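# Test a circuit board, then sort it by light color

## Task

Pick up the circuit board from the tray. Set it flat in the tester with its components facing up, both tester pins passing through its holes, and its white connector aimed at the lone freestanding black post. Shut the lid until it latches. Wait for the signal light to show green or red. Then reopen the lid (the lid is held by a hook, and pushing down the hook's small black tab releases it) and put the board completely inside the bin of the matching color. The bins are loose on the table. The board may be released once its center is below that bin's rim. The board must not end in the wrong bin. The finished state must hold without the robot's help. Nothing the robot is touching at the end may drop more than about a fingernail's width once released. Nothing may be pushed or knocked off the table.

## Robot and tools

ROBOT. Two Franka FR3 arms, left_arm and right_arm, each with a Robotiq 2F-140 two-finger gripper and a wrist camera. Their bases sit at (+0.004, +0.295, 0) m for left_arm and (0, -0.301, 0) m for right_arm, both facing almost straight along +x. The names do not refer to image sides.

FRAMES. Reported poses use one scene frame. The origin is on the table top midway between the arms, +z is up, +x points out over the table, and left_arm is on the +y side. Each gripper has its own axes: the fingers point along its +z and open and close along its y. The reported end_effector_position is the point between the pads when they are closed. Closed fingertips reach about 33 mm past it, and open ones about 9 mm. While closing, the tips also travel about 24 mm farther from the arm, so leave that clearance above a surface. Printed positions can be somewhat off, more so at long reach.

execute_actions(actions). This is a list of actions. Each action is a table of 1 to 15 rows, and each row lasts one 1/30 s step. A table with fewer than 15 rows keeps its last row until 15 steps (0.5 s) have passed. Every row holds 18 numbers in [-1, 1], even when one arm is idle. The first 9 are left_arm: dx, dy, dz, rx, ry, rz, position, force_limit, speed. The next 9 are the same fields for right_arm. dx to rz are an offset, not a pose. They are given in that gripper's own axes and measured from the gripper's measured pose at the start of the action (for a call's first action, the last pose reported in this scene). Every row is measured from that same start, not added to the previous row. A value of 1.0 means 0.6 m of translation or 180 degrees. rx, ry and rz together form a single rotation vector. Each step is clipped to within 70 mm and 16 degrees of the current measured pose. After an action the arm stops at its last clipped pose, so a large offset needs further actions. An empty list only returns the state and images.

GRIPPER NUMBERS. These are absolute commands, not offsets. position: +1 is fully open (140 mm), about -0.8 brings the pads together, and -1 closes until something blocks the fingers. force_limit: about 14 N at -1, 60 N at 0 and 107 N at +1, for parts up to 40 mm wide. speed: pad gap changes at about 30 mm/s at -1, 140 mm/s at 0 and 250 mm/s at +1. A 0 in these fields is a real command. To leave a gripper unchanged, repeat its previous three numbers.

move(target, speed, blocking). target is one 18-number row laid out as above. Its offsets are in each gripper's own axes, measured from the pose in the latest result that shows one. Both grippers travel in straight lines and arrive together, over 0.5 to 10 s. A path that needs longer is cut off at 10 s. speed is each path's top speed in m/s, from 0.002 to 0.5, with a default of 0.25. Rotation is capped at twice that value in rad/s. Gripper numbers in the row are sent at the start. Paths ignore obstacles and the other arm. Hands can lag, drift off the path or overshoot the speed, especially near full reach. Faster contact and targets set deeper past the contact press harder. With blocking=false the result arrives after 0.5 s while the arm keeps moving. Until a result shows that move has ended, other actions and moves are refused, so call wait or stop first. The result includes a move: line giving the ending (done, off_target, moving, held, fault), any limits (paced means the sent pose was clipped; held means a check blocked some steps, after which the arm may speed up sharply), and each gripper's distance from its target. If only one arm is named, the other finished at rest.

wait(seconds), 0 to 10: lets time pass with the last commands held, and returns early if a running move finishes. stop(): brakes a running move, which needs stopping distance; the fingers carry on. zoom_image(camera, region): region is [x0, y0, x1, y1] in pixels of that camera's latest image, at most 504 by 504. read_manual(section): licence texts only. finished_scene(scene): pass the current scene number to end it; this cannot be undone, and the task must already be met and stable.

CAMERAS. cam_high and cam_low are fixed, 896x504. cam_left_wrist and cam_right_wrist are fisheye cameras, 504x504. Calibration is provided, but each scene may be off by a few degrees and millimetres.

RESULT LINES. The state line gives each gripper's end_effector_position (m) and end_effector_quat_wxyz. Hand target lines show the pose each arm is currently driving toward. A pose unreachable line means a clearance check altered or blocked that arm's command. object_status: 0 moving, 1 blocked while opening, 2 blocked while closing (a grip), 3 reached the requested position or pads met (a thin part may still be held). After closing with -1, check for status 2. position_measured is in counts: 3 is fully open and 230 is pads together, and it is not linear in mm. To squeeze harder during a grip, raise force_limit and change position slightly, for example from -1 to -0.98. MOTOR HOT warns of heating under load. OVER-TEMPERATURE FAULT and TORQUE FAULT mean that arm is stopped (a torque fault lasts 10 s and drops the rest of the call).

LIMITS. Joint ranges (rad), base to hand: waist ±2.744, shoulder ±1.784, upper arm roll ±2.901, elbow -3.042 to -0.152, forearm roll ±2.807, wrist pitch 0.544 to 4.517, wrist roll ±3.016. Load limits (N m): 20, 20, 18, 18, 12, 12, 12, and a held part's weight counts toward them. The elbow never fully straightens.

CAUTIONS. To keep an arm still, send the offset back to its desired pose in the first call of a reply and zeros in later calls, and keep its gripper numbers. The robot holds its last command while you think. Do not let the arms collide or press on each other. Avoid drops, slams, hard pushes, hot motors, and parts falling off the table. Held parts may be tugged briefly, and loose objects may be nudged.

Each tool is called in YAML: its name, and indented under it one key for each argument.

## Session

execute_actions:
  actions: []

Scene clock: 0.00 s.
left_arm: end_effector_position=(+0.5621, +0.2638, +0.4302) position_measured=3 object_status=3 end_effector_quat_wxyz=(-0.000, +0.913, -0.407, +0.021) | right_arm: end_effector_position=(+0.2630, -0.8994, +0.1789) position_measured=3 object_status=3 end_effector_quat_wxyz=(+0.093, +0.885, +0.203, -0.408)
Joint positions: left_arm=[-0.004 -0.017 -0.015 -1.556 -0.015  1.577 -0.781] | right_arm=[-0.877  0.57   0.074 -1.549 -0.853  1.693 -2.518]
Joint velocities: left_arm=[ 0.001  0.001 -0.    -0.001  0.    -0.001 -0.001] | right_arm=[ 0.     0.001  0.001  0.001  0.001  0.001 -0.001]
Hand target (left_arm): +0.562, +0.264, +0.430; -0.000, +0.913, -0.407, +0.021
Hand target (right_arm): +0.263, -0.899, +0.179; +0.093, +0.885, +0.203, -0.408
camera_calibration (this result's frames):
cam_right_wrist: T_world_to_cam=[[0.381655, -0.92143, 0.0728515, -0.940092], [-0.398966, -0.0931273, 0.912225, -0.127304], [-0.833766, -0.37722, -0.403161, 0.124462], [0, 0, 0, 1]] pos_world=[0.411773, -0.831134, 0.234795]

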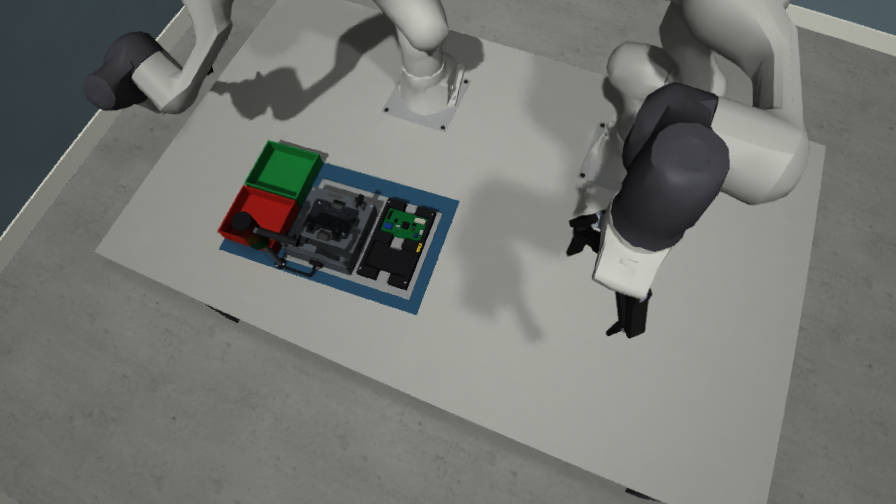

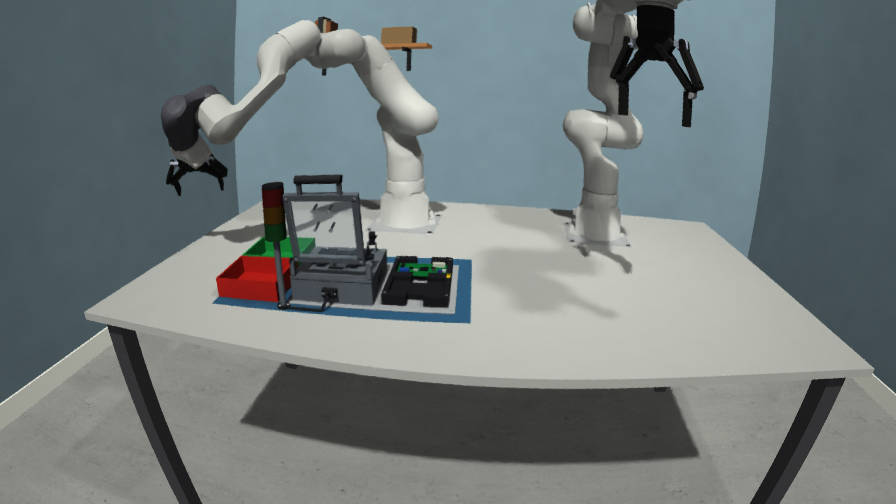

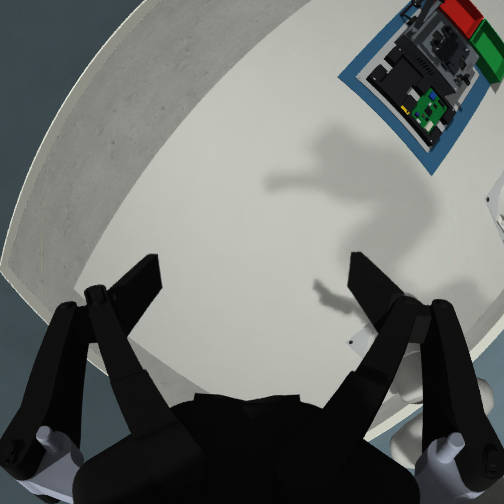

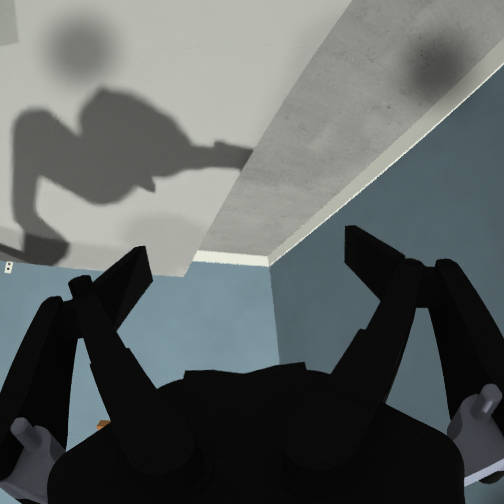

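zoom_image:
  camera: "cam_high"
  region: [200, 120, 480, 330]

zoom_image:
  camera: "cam_low"
  region: [200, 160, 490, 340]

Region (200, 120, 480, 330) of cam_high's 896x504 image, scaled by 1.800, with more detail than that image has; it fills the top 378 rows of this view, and the rest is white.

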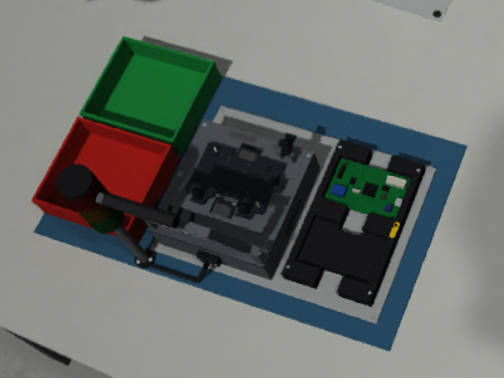

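Region (200, 160, 490, 340) of cam_low's 896x504 image, scaled by 1.738, with more detail than that image has; it fills the top 313 rows of this view, and the rest is white.

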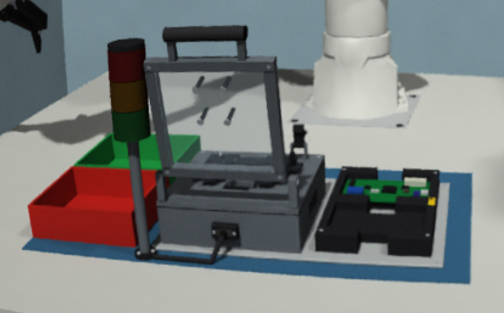

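move:
  target: [0,0,0,0,0,0,1,0,0, 0.298,-0.8375,-0.7335,0.270,0.177,0.586,0.25,-1,-0.3]
  speed: 0.25

Scene clock: 39.50 s.
left_arm: end_effector_position=(+0.5621, +0.2638, +0.4302) position_measured=3 object_status=3 end_effector_quat_wxyz=(-0.000, +0.913, -0.407, +0.021) | right_arm: end_effector_position=(+0.4590, -0.2605, +0.3297) position_measured=98 object_status=3 end_effector_quat_wxyz=(-0.003, +0.722, -0.692, +0.011)
Joint positions: left_arm=[-0.004 -0.017 -0.015 -1.556 -0.015  1.577 -0.781] | right_arm=[-0.653 -0.425  0.623 -2.14   0.241  1.803 -0.158]
Joint velocities: left_arm=[-0.001 -0.002  0.    -0.     0.    -0.     0.001] | right_arm=[-0.004  0.     0.003  0.001  0.002 -0.     0.028]
Hand target (left_arm): +0.562, +0.264, +0.430; -0.000, +0.913, -0.407, +0.021
Hand target (right_arm): +0.460, -0.260, +0.331; -0.005, +0.717, -0.697, +0.012
Off the commanded pose (left_arm): 0.000 m, 0 deg.
Off the commanded pose (right_arm): 0.013 m, 1 deg.
move: off_target (right_arm)
camera_calibration (this result's frames):
cam_left_wrist: T_world_to_cam=[[-0.765479, -0.641095, -0.0551187, 0.628215], [-0.625943, 0.722051, 0.294683, 0.0504935], [-0.149121, 0.260075, -0.954004, 0.602429], [0, 0, 0, 1]] pos_world=[0.602327, 0.20961, 0.594466]
cam_right_wrist: T_world_to_cam=[[-0.998552, 0.0514381, -0.0157611, 0.479029], [0.0449487, 0.958665, 0.280966, 0.151174], [0.0295619, 0.279851, -0.959588, 0.547993], [0, 0, 0, 1]] pos_world=[0.45534, -0.322922, 0.490923]

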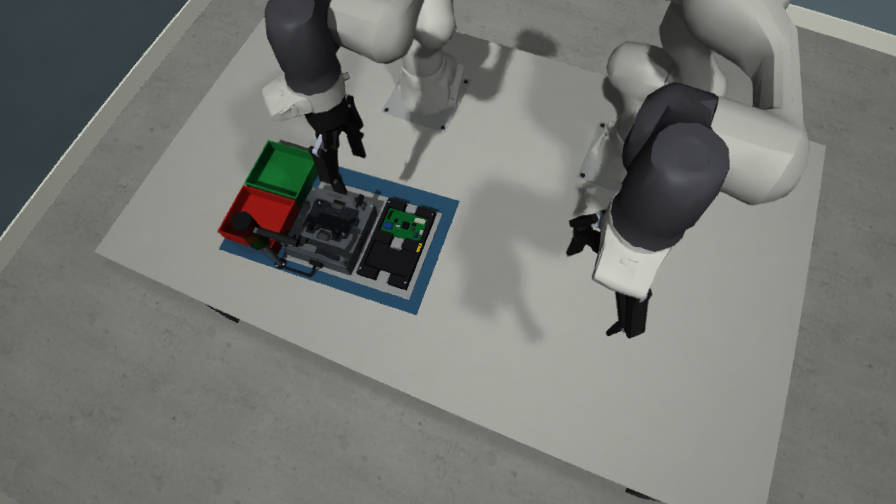

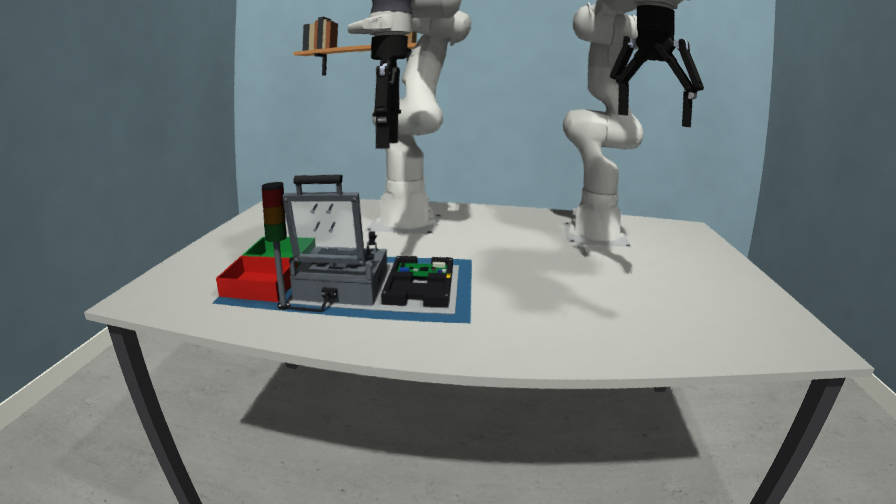

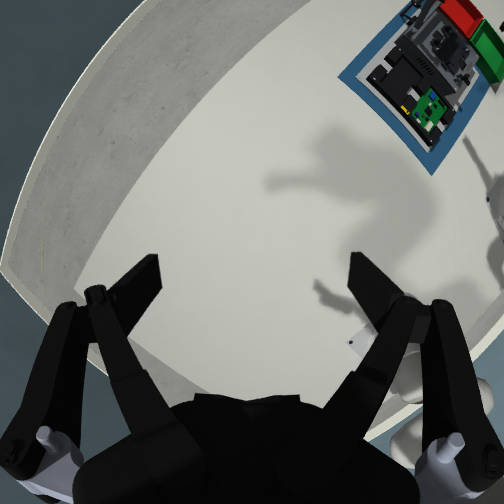

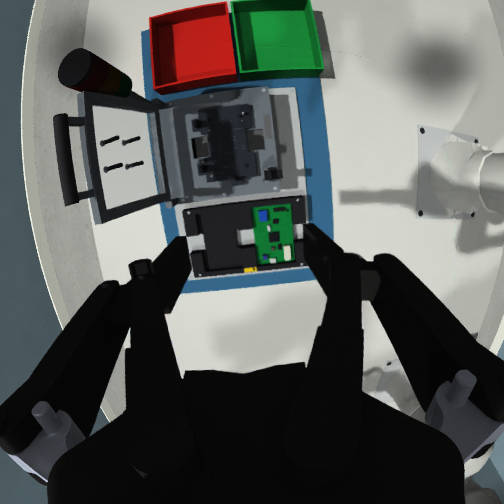

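zoom_image:
  camera: "cam_right_wrist"
  region: [130, 70, 350, 300]

Region (130, 70, 350, 300) of cam_right_wrist's 504x504 image, scaled by 2.191, with more detail than that image has; it fills the left 482 columns of this view, and the rest is white.

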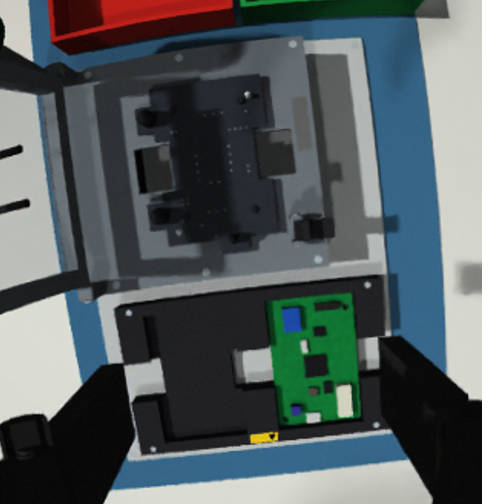

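move:
  target: [0,0,0,0,0,0,1,0,0, -0.129,0.0705,0.297,-0.006,-0.003,0,0.25,-1,-0.3]
  speed: 0.2

Scene clock: 70.00 s.
left_arm: end_effector_position=(+0.5621, +0.2638, +0.4302) position_measured=3 object_status=3 end_effector_quat_wxyz=(-0.000, +0.913, -0.407, +0.021) | right_arm: end_effector_position=(+0.4171, -0.1847, +0.1516) position_measured=98 object_status=3 end_effector_quat_wxyz=(+0.002, +0.727, -0.687, +0.001)
Joint positions: left_arm=[-0.004 -0.017 -0.015 -1.556 -0.015  1.577 -0.781] | right_arm=[-0.617 -0.383  0.873 -2.522  0.368  2.232 -0.062]
Joint velocities: left_arm=[-0.002  0.001  0.001  0.001 -0.     0.002 -0.001] | right_arm=[-0.005  0.     0.006 -0.     0.003  0.013  0.012]
Hand target (left_arm): +0.562, +0.264, +0.430; -0.000, +0.913, -0.407, +0.021
Hand target (right_arm): +0.418, -0.184, +0.151; -0.000, +0.723, -0.690, +0.002
Off the commanded pose (left_arm): 0.000 m, 0 deg.
Off the commanded pose (right_arm): 0.003 m, 1 deg.
move: done
camera_calibration (this result's frames):
cam_left_wrist: T_world_to_cam=[[-0.76548, -0.641095, -0.0551186, 0.628215], [-0.625942, 0.722051, 0.294683, 0.0504933], [-0.149121, 0.260075, -0.954004, 0.602428], [0, 0, 0, 1]] pos_world=[0.602327, 0.20961, 0.594466]
cam_right_wrist: T_world_to_cam=[[-0.999297, 0.037043, 0.00582242, 0.424797], [0.0371605, 0.95752, 0.285962, 0.132713], [0.00501782, 0.285978, -0.958223, 0.36822], [0, 0, 0, 1]] pos_world=[0.417719, -0.248114, 0.312413]

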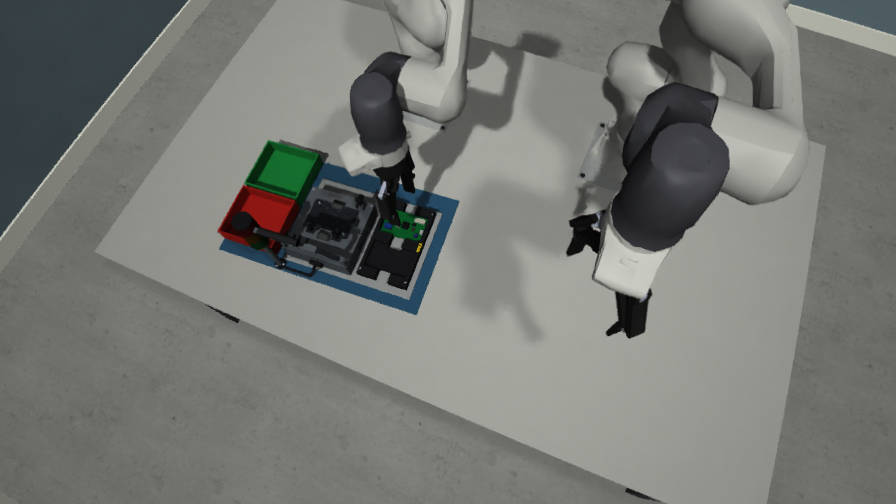

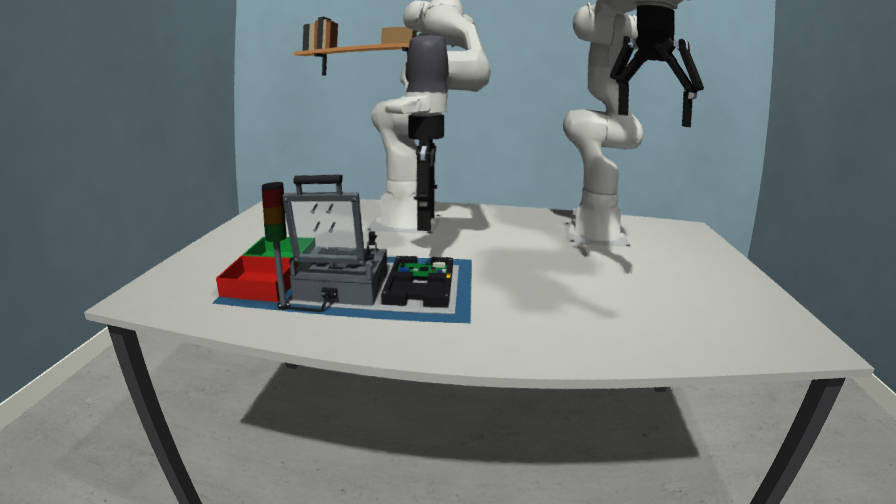

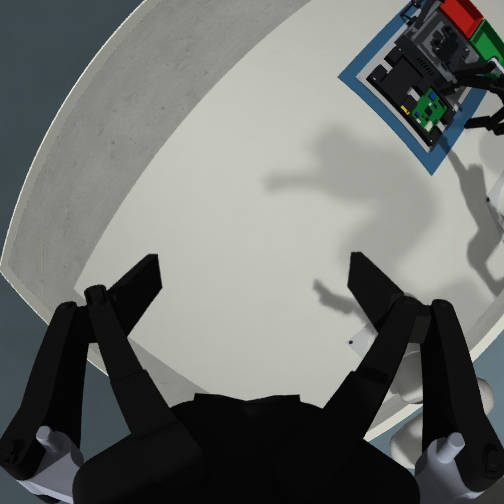

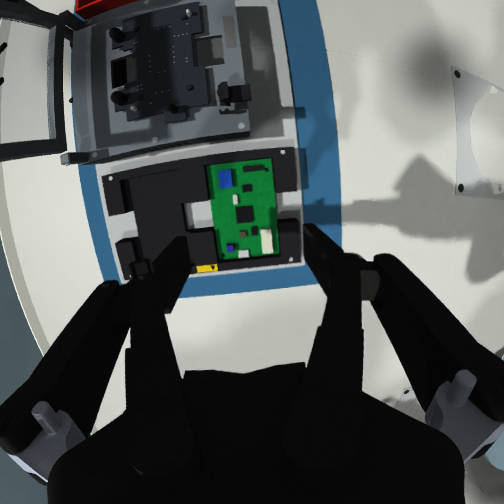

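move:
  target: [0,0,0,0,0,0,1,0,0, 0.014,0,0.10,0,0,0.003,0.25,-1,-0.3]
  speed: 0.1

Scene clock: 79.93 s.
left_arm: end_effector_position=(+0.5621, +0.2638, +0.4302) position_measured=3 object_status=3 end_effector_quat_wxyz=(-0.000, +0.913, -0.407, +0.021) | right_arm: end_effector_position=(+0.4148, -0.1925, +0.0907) position_measured=98 object_status=3 end_effector_quat_wxyz=(+0.004, +0.727, -0.687, -0.001)
Joint positions: left_arm=[-0.004 -0.017 -0.015 -1.556 -0.015  1.577 -0.781] | right_arm=[-0.713 -0.239  0.987 -2.592  0.303  2.426 -0.02 ]
Joint velocities: left_arm=[ 0.     0.    -0.001 -0.    -0.     0.     0.002] | right_arm=[-0.009 -0.001  0.013 -0.    -0.001  0.013  0.012]
Hand target (left_arm): +0.562, +0.264, +0.430; -0.000, +0.913, -0.407, +0.021
Hand target (right_arm): +0.417, -0.192, +0.091; +0.003, +0.724, -0.689, +0.001
Off the commanded pose (left_arm): 0.000 m, 0 deg.
Off the commanded pose (right_arm): 0.003 m, 1 deg.
move: done
camera_calibration (this result's frames):
cam_left_wrist: T_world_to_cam=[[-0.765479, -0.641095, -0.0551188, 0.628215], [-0.625943, 0.722051, 0.294683, 0.0504933], [-0.149121, 0.260075, -0.954004, 0.602428], [0, 0, 0, 1]] pos_world=[0.602327, 0.209611, 0.594466]
cam_right_wrist: T_world_to_cam=[[-0.999237, 0.0370765, 0.0122772, 0.422599], [0.0390379, 0.957783, 0.284828, 0.157097], [-0.00119843, 0.28509, -0.9585, 0.314636], [0, 0, 0, 1]] pos_world=[0.416521, -0.255834, 0.251645]

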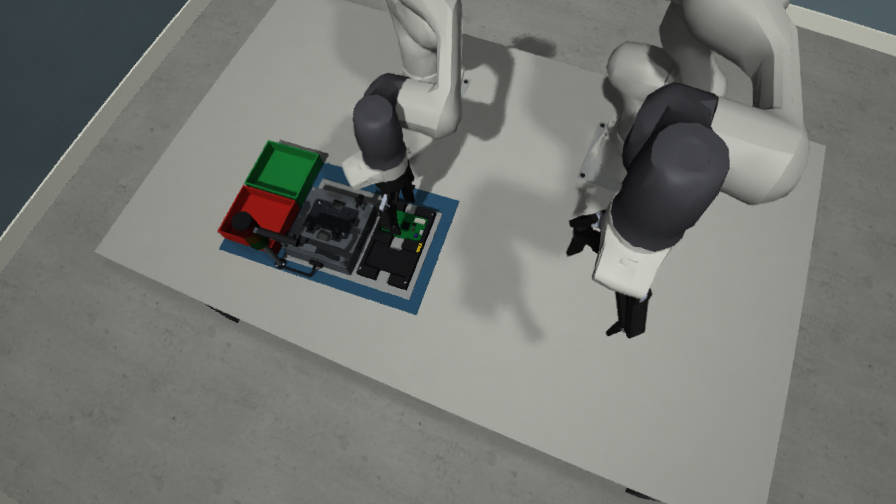

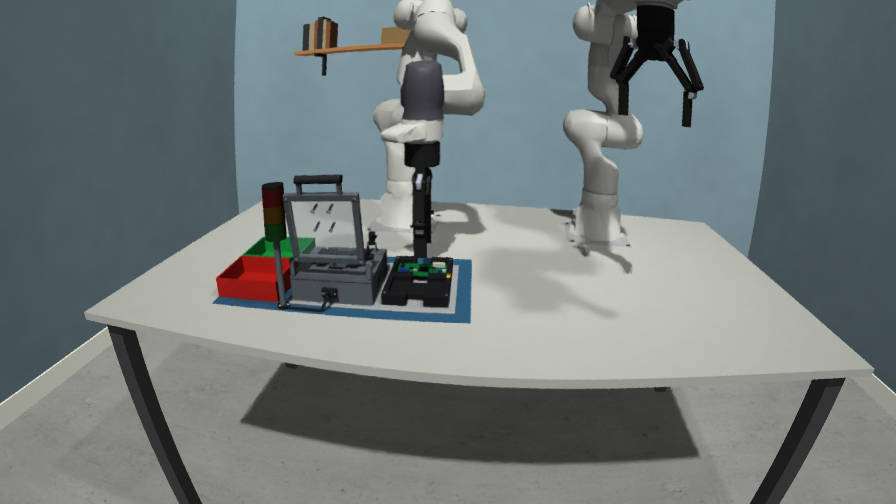

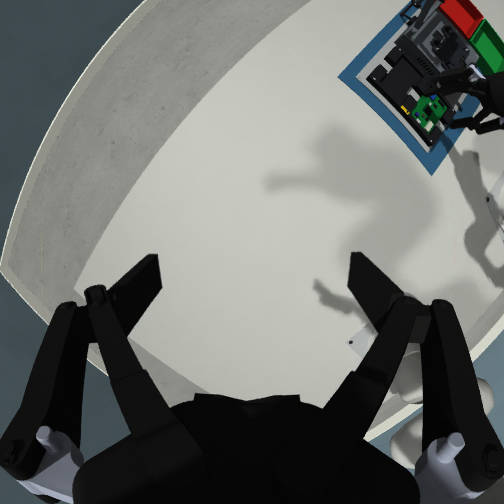

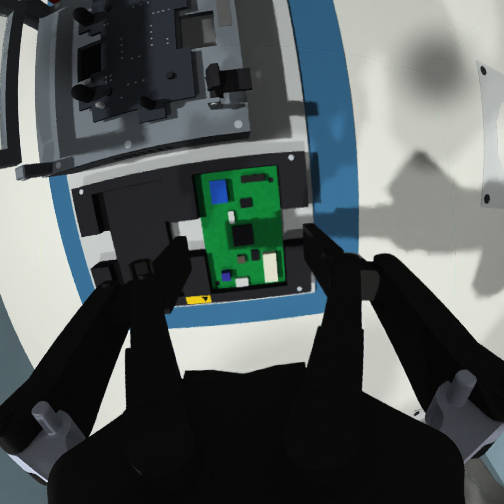

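zoom_image:
  camera: "cam_right_wrist"
  region: [160, 150, 340, 310]

Region (160, 150, 340, 310) of cam_right_wrist's 504x504 image, scaled by 2.800, with more detail than that image has.

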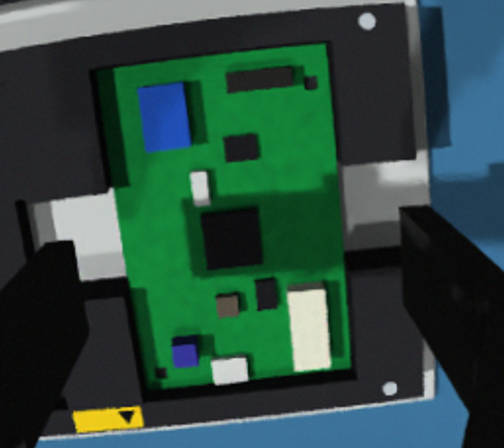

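move:
  target: [0,0,0,0,0,0,1,0,0, 0.007,-0.007,0.05,0,0,0,0.25,-1,-0.3]
  speed: 0.05

zoom_image:
  camera: "cam_right_wrist"
  region: [150, 150, 350, 330]

Scene clock: 104.27 s.
left_arm: end_effector_position=(+0.5621, +0.2638, +0.4302) position_measured=3 object_status=3 end_effector_quat_wxyz=(-0.000, +0.913, -0.407, +0.021) | right_arm: end_effector_position=(+0.4162, -0.1964, +0.0596) position_measured=98 object_status=3 end_effector_quat_wxyz=(+0.007, +0.732, -0.681, -0.004)
Joint positions: left_arm=[-0.004 -0.017 -0.015 -1.556 -0.015  1.577 -0.781] | right_arm=[-0.804 -0.112  1.063 -2.607  0.17   2.53   0.053]
Joint velocities: left_arm=[ 0.     0.    -0.002 -0.002 -0.    -0.     0.001] | right_arm=[-0.014  0.003  0.015 -0.002 -0.019  0.014  0.045]
Hand target (left_arm): +0.562, +0.264, +0.430; -0.000, +0.913, -0.407, +0.021
Hand target (right_arm): +0.418, -0.196, +0.060; +0.005, +0.727, -0.686, -0.002
Off the commanded pose (left_arm): 0.000 m, 0 deg.
Off the commanded pose (right_arm): 0.003 m, 1 deg.
move: done
camera_calibration (this result's frames):
cam_left_wrist: T_world_to_cam=[[-0.765479, -0.641095, -0.0551188, 0.628215], [-0.625943, 0.722051, 0.294683, 0.0504932], [-0.149121, 0.260075, -0.954004, 0.602428], [0, 0, 0, 1]] pos_world=[0.602327, 0.209611, 0.594466]
cam_right_wrist: T_world_to_cam=[[-0.999583, 0.0213718, 0.0194342, 0.421112], [0.0260238, 0.958258, 0.284717, 0.17511], [-0.012538, 0.285104, -0.958415, 0.290606], [0, 0, 0, 1]] pos_world=[0.420023, -0.259654, 0.22048]

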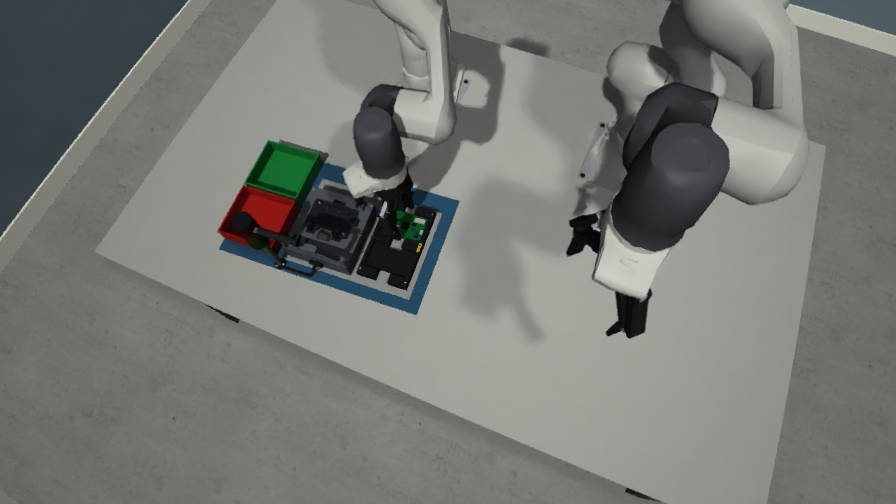

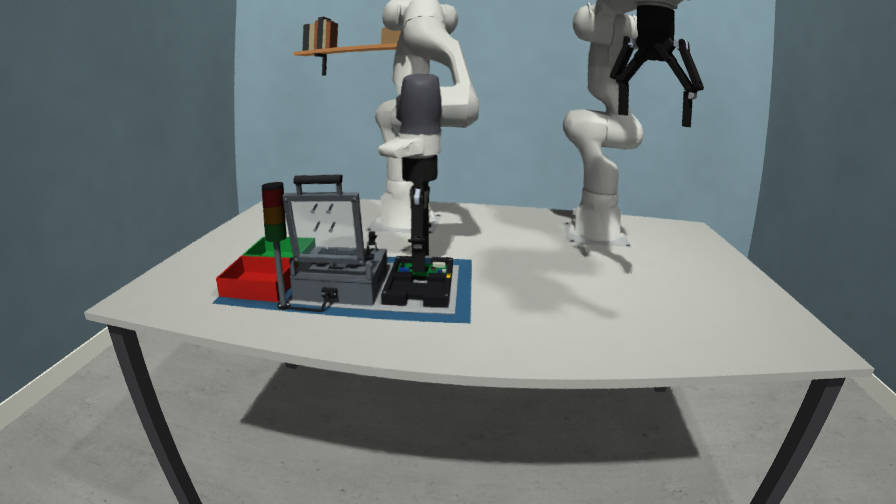

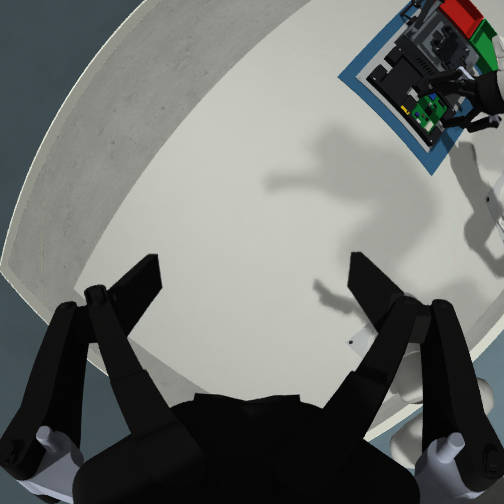

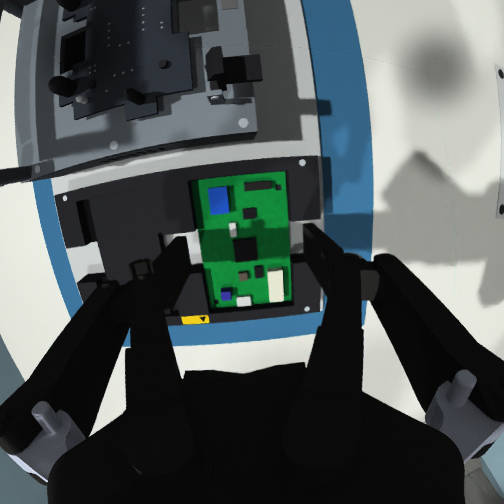

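Region (150, 150, 350, 330) of cam_right_wrist's 504x504 image, scaled by 2.520, with more detail than that image has; it fills the top 454 rows of this view, and the rest is white.

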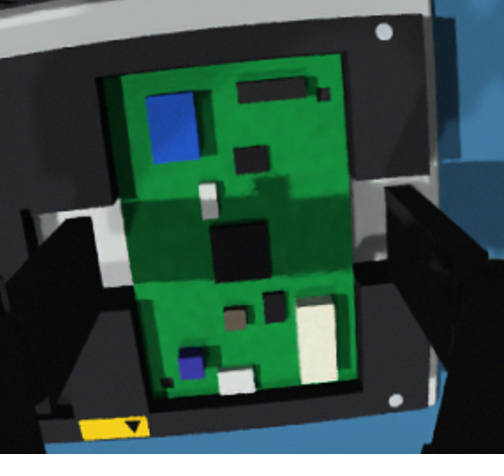

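move:
  target: [0,0,0,0,0,0,1,0,0, -0.002,-0.004,0.039,0.006,0,0.009,0.25,-1,-0.3]
  speed: 0.03

zoom_image:
  camera: "cam_right_wrist"
  region: [150, 150, 350, 330]

Scene clock: 111.53 s.
left_arm: end_effector_position=(+0.5621, +0.2638, +0.4302) position_measured=3 object_status=3 end_effector_quat_wxyz=(-0.000, +0.913, -0.407, +0.021) | right_arm: end_effector_position=(+0.4155, -0.1939, +0.0353) position_measured=98 object_status=3 end_effector_quat_wxyz=(+0.002, +0.730, -0.684, +0.000)
Joint positions: left_arm=[-0.004 -0.017 -0.015 -1.556 -0.015  1.577 -0.781] | right_arm=[-0.838  0.002  1.083 -2.631 -0.009  2.629  0.196]
Joint velocities: left_arm=[ 0.001 -0.     0.     0.     0.001  0.     0.001] | right_arm=[-0.001  0.005 -0.002  0.001 -0.023  0.005  0.055]
Hand target (left_arm): +0.562, +0.264, +0.430; -0.000, +0.913, -0.407, +0.021
Hand target (right_arm): +0.417, -0.194, +0.036; -0.000, +0.723, -0.691, +0.002
Off the commanded pose (left_arm): 0.000 m, 0 deg.
Off the commanded pose (right_arm): 0.003 m, 1 deg.
move: done
camera_calibration (this result's frames):
cam_left_wrist: T_world_to_cam=[[-0.765479, -0.641095, -0.0551187, 0.628215], [-0.625943, 0.722051, 0.294683, 0.0504933], [-0.149121, 0.260075, -0.954004, 0.602428], [0, 0, 0, 1]] pos_world=[0.602327, 0.20961, 0.594466]
cam_right_wrist: T_world_to_cam=[[-0.999584, 0.0281639, 0.00617684, 0.422648], [0.0287532, 0.957718, 0.286267, 0.178398], [0.00214672, 0.286326, -0.95813, 0.260683], [0, 0, 0, 1]] pos_world=[0.416784, -0.257399, 0.196088]

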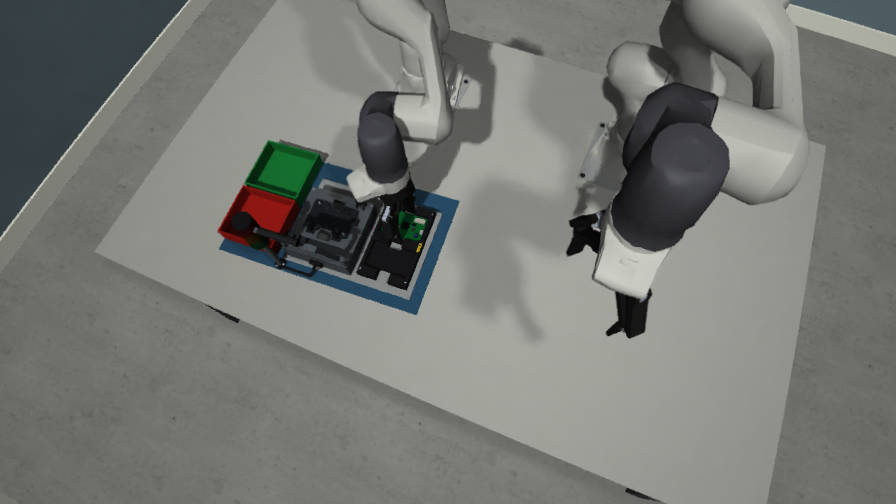

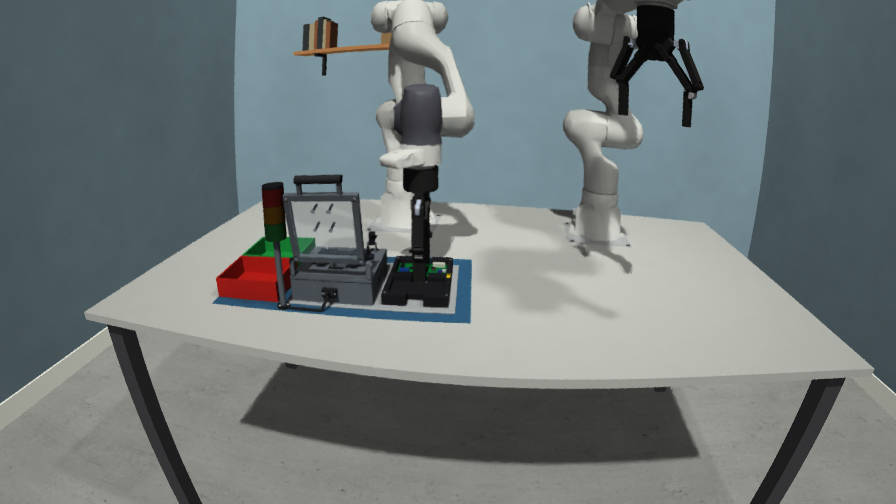

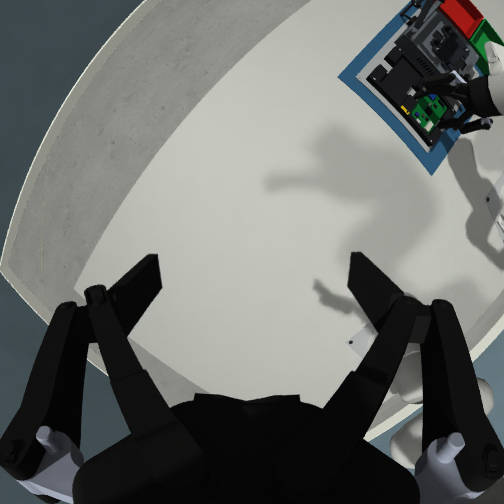

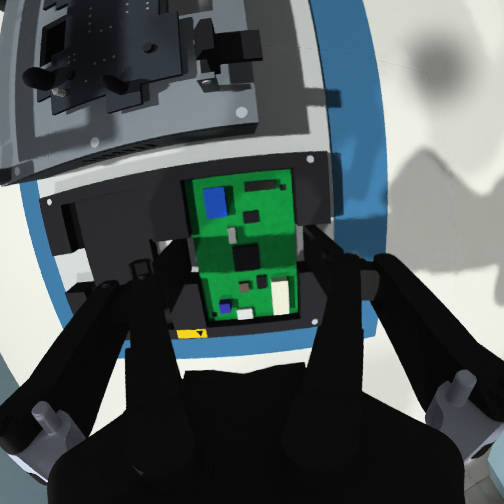

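Region (150, 150, 350, 330) of cam_right_wrist's 504x504 image, scaled by 2.520, with more detail than that image has; it fills the top 454 rows of this view, and the rest is white.

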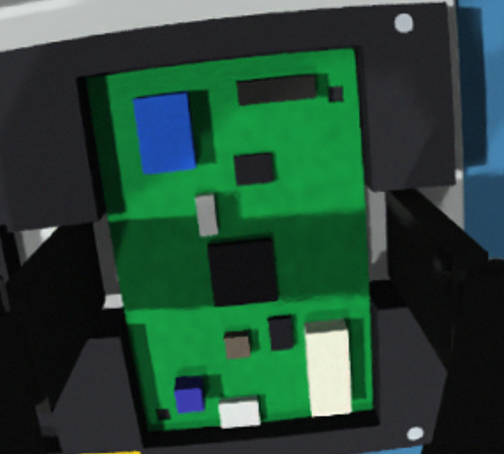

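execute_actions:
  actions:
    - [[0,0,0,0,0,0,1,0,0, 0,-0.002,0,0,0,0.004,-1,0,-0.6]]
    - [[0,0,0,0,0,0,1,0,0, 0,0,0,0,0,0,-1,0,-0.6]]

Scene clock: 117.07 s.
left_arm: end_effector_position=(+0.5621, +0.2638, +0.4302) position_measured=3 object_status=3 end_effector_quat_wxyz=(-0.000, +0.913, -0.407, +0.021) | right_arm: end_effector_position=(+0.4165, -0.1933, +0.0355) position_measured=126 object_status=2 end_effector_quat_wxyz=(+0.002, +0.727, -0.687, +0.001)
Joint positions: left_arm=[-0.004 -0.017 -0.015 -1.556 -0.015  1.577 -0.781] | right_arm=[-0.837  0.006  1.083 -2.628 -0.017  2.628  0.213]
Joint velocities: left_arm=[ 0.001 -0.001  0.001  0.001 -0.    -0.001  0.   ] | right_arm=[-0.001 -0.001 -0.001 -0.002  0.001  0.001 -0.003]
Hand target (left_arm): +0.562, +0.264, +0.430; -0.000, +0.913, -0.407, +0.021
Hand target (right_arm): +0.416, -0.193, +0.036; +0.002, +0.727, -0.687, +0.001
Off the commanded pose (left_arm): 0.000 m, 0 deg.
Off the commanded pose (right_arm): 0.000 m, 0 deg.
camera_calibration (this result's frames):
cam_left_wrist: T_world_to_cam=[[-0.765479, -0.641095, -0.0551187, 0.628215], [-0.625943, 0.722051, 0.294683, 0.0504933], [-0.149121, 0.260075, -0.954004, 0.602428], [0, 0, 0, 1]] pos_world=[0.602327, 0.20961, 0.594466]
cam_right_wrist: T_world_to_cam=[[-0.999281, 0.0374976, 0.00562886, 0.425303], [0.0375428, 0.95761, 0.285612, 0.17402], [0.00531953, 0.285618, -0.958329, 0.259292], [0, 0, 0, 1]] pos_world=[0.417084, -0.256649, 0.196391]

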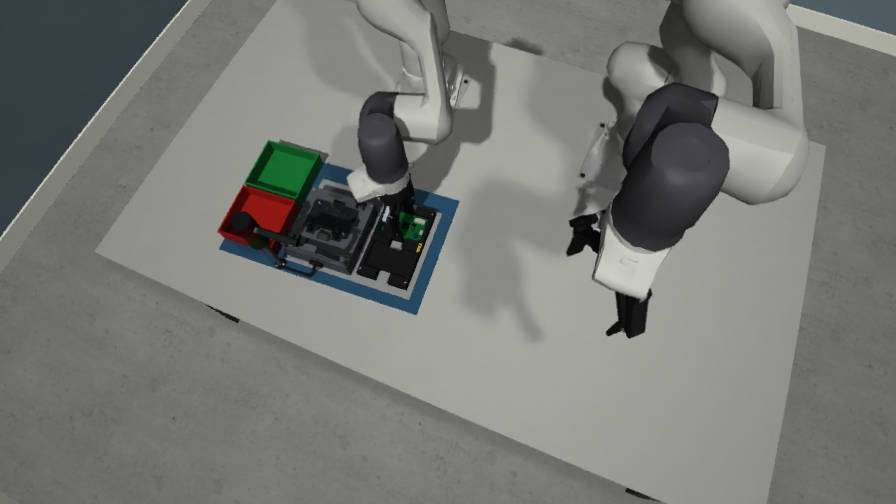

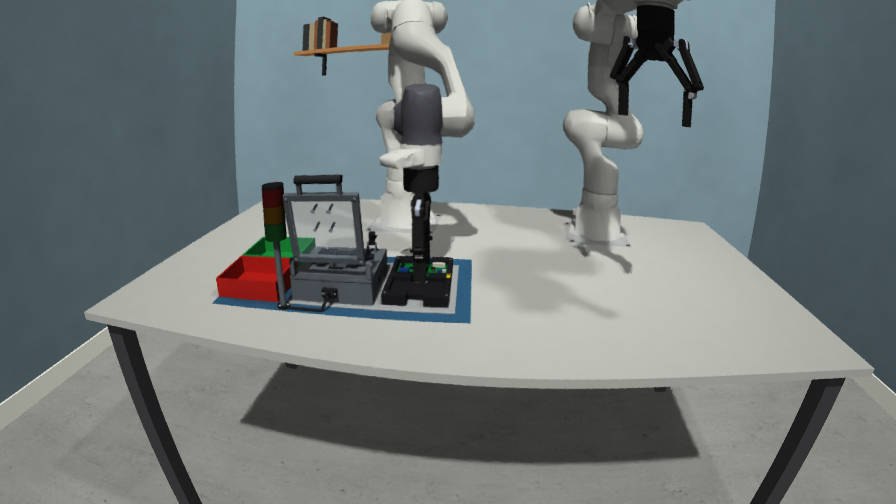

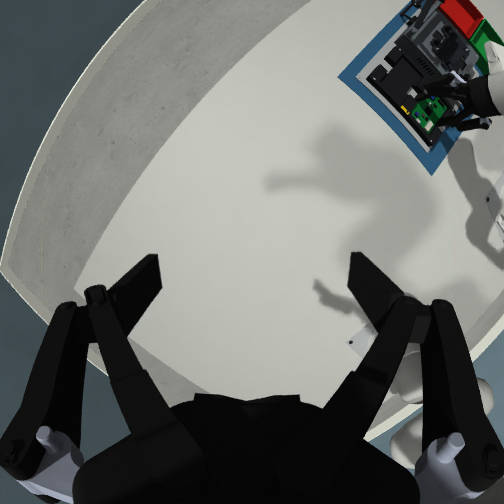

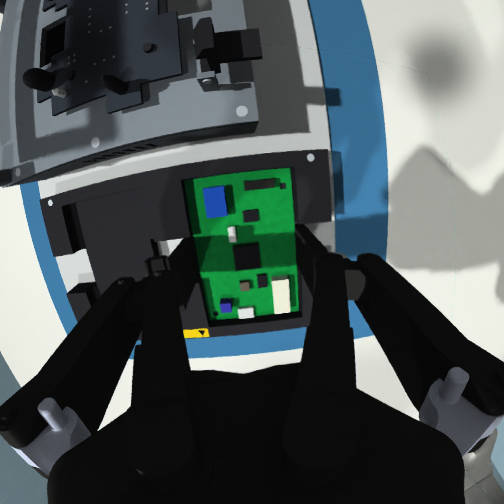

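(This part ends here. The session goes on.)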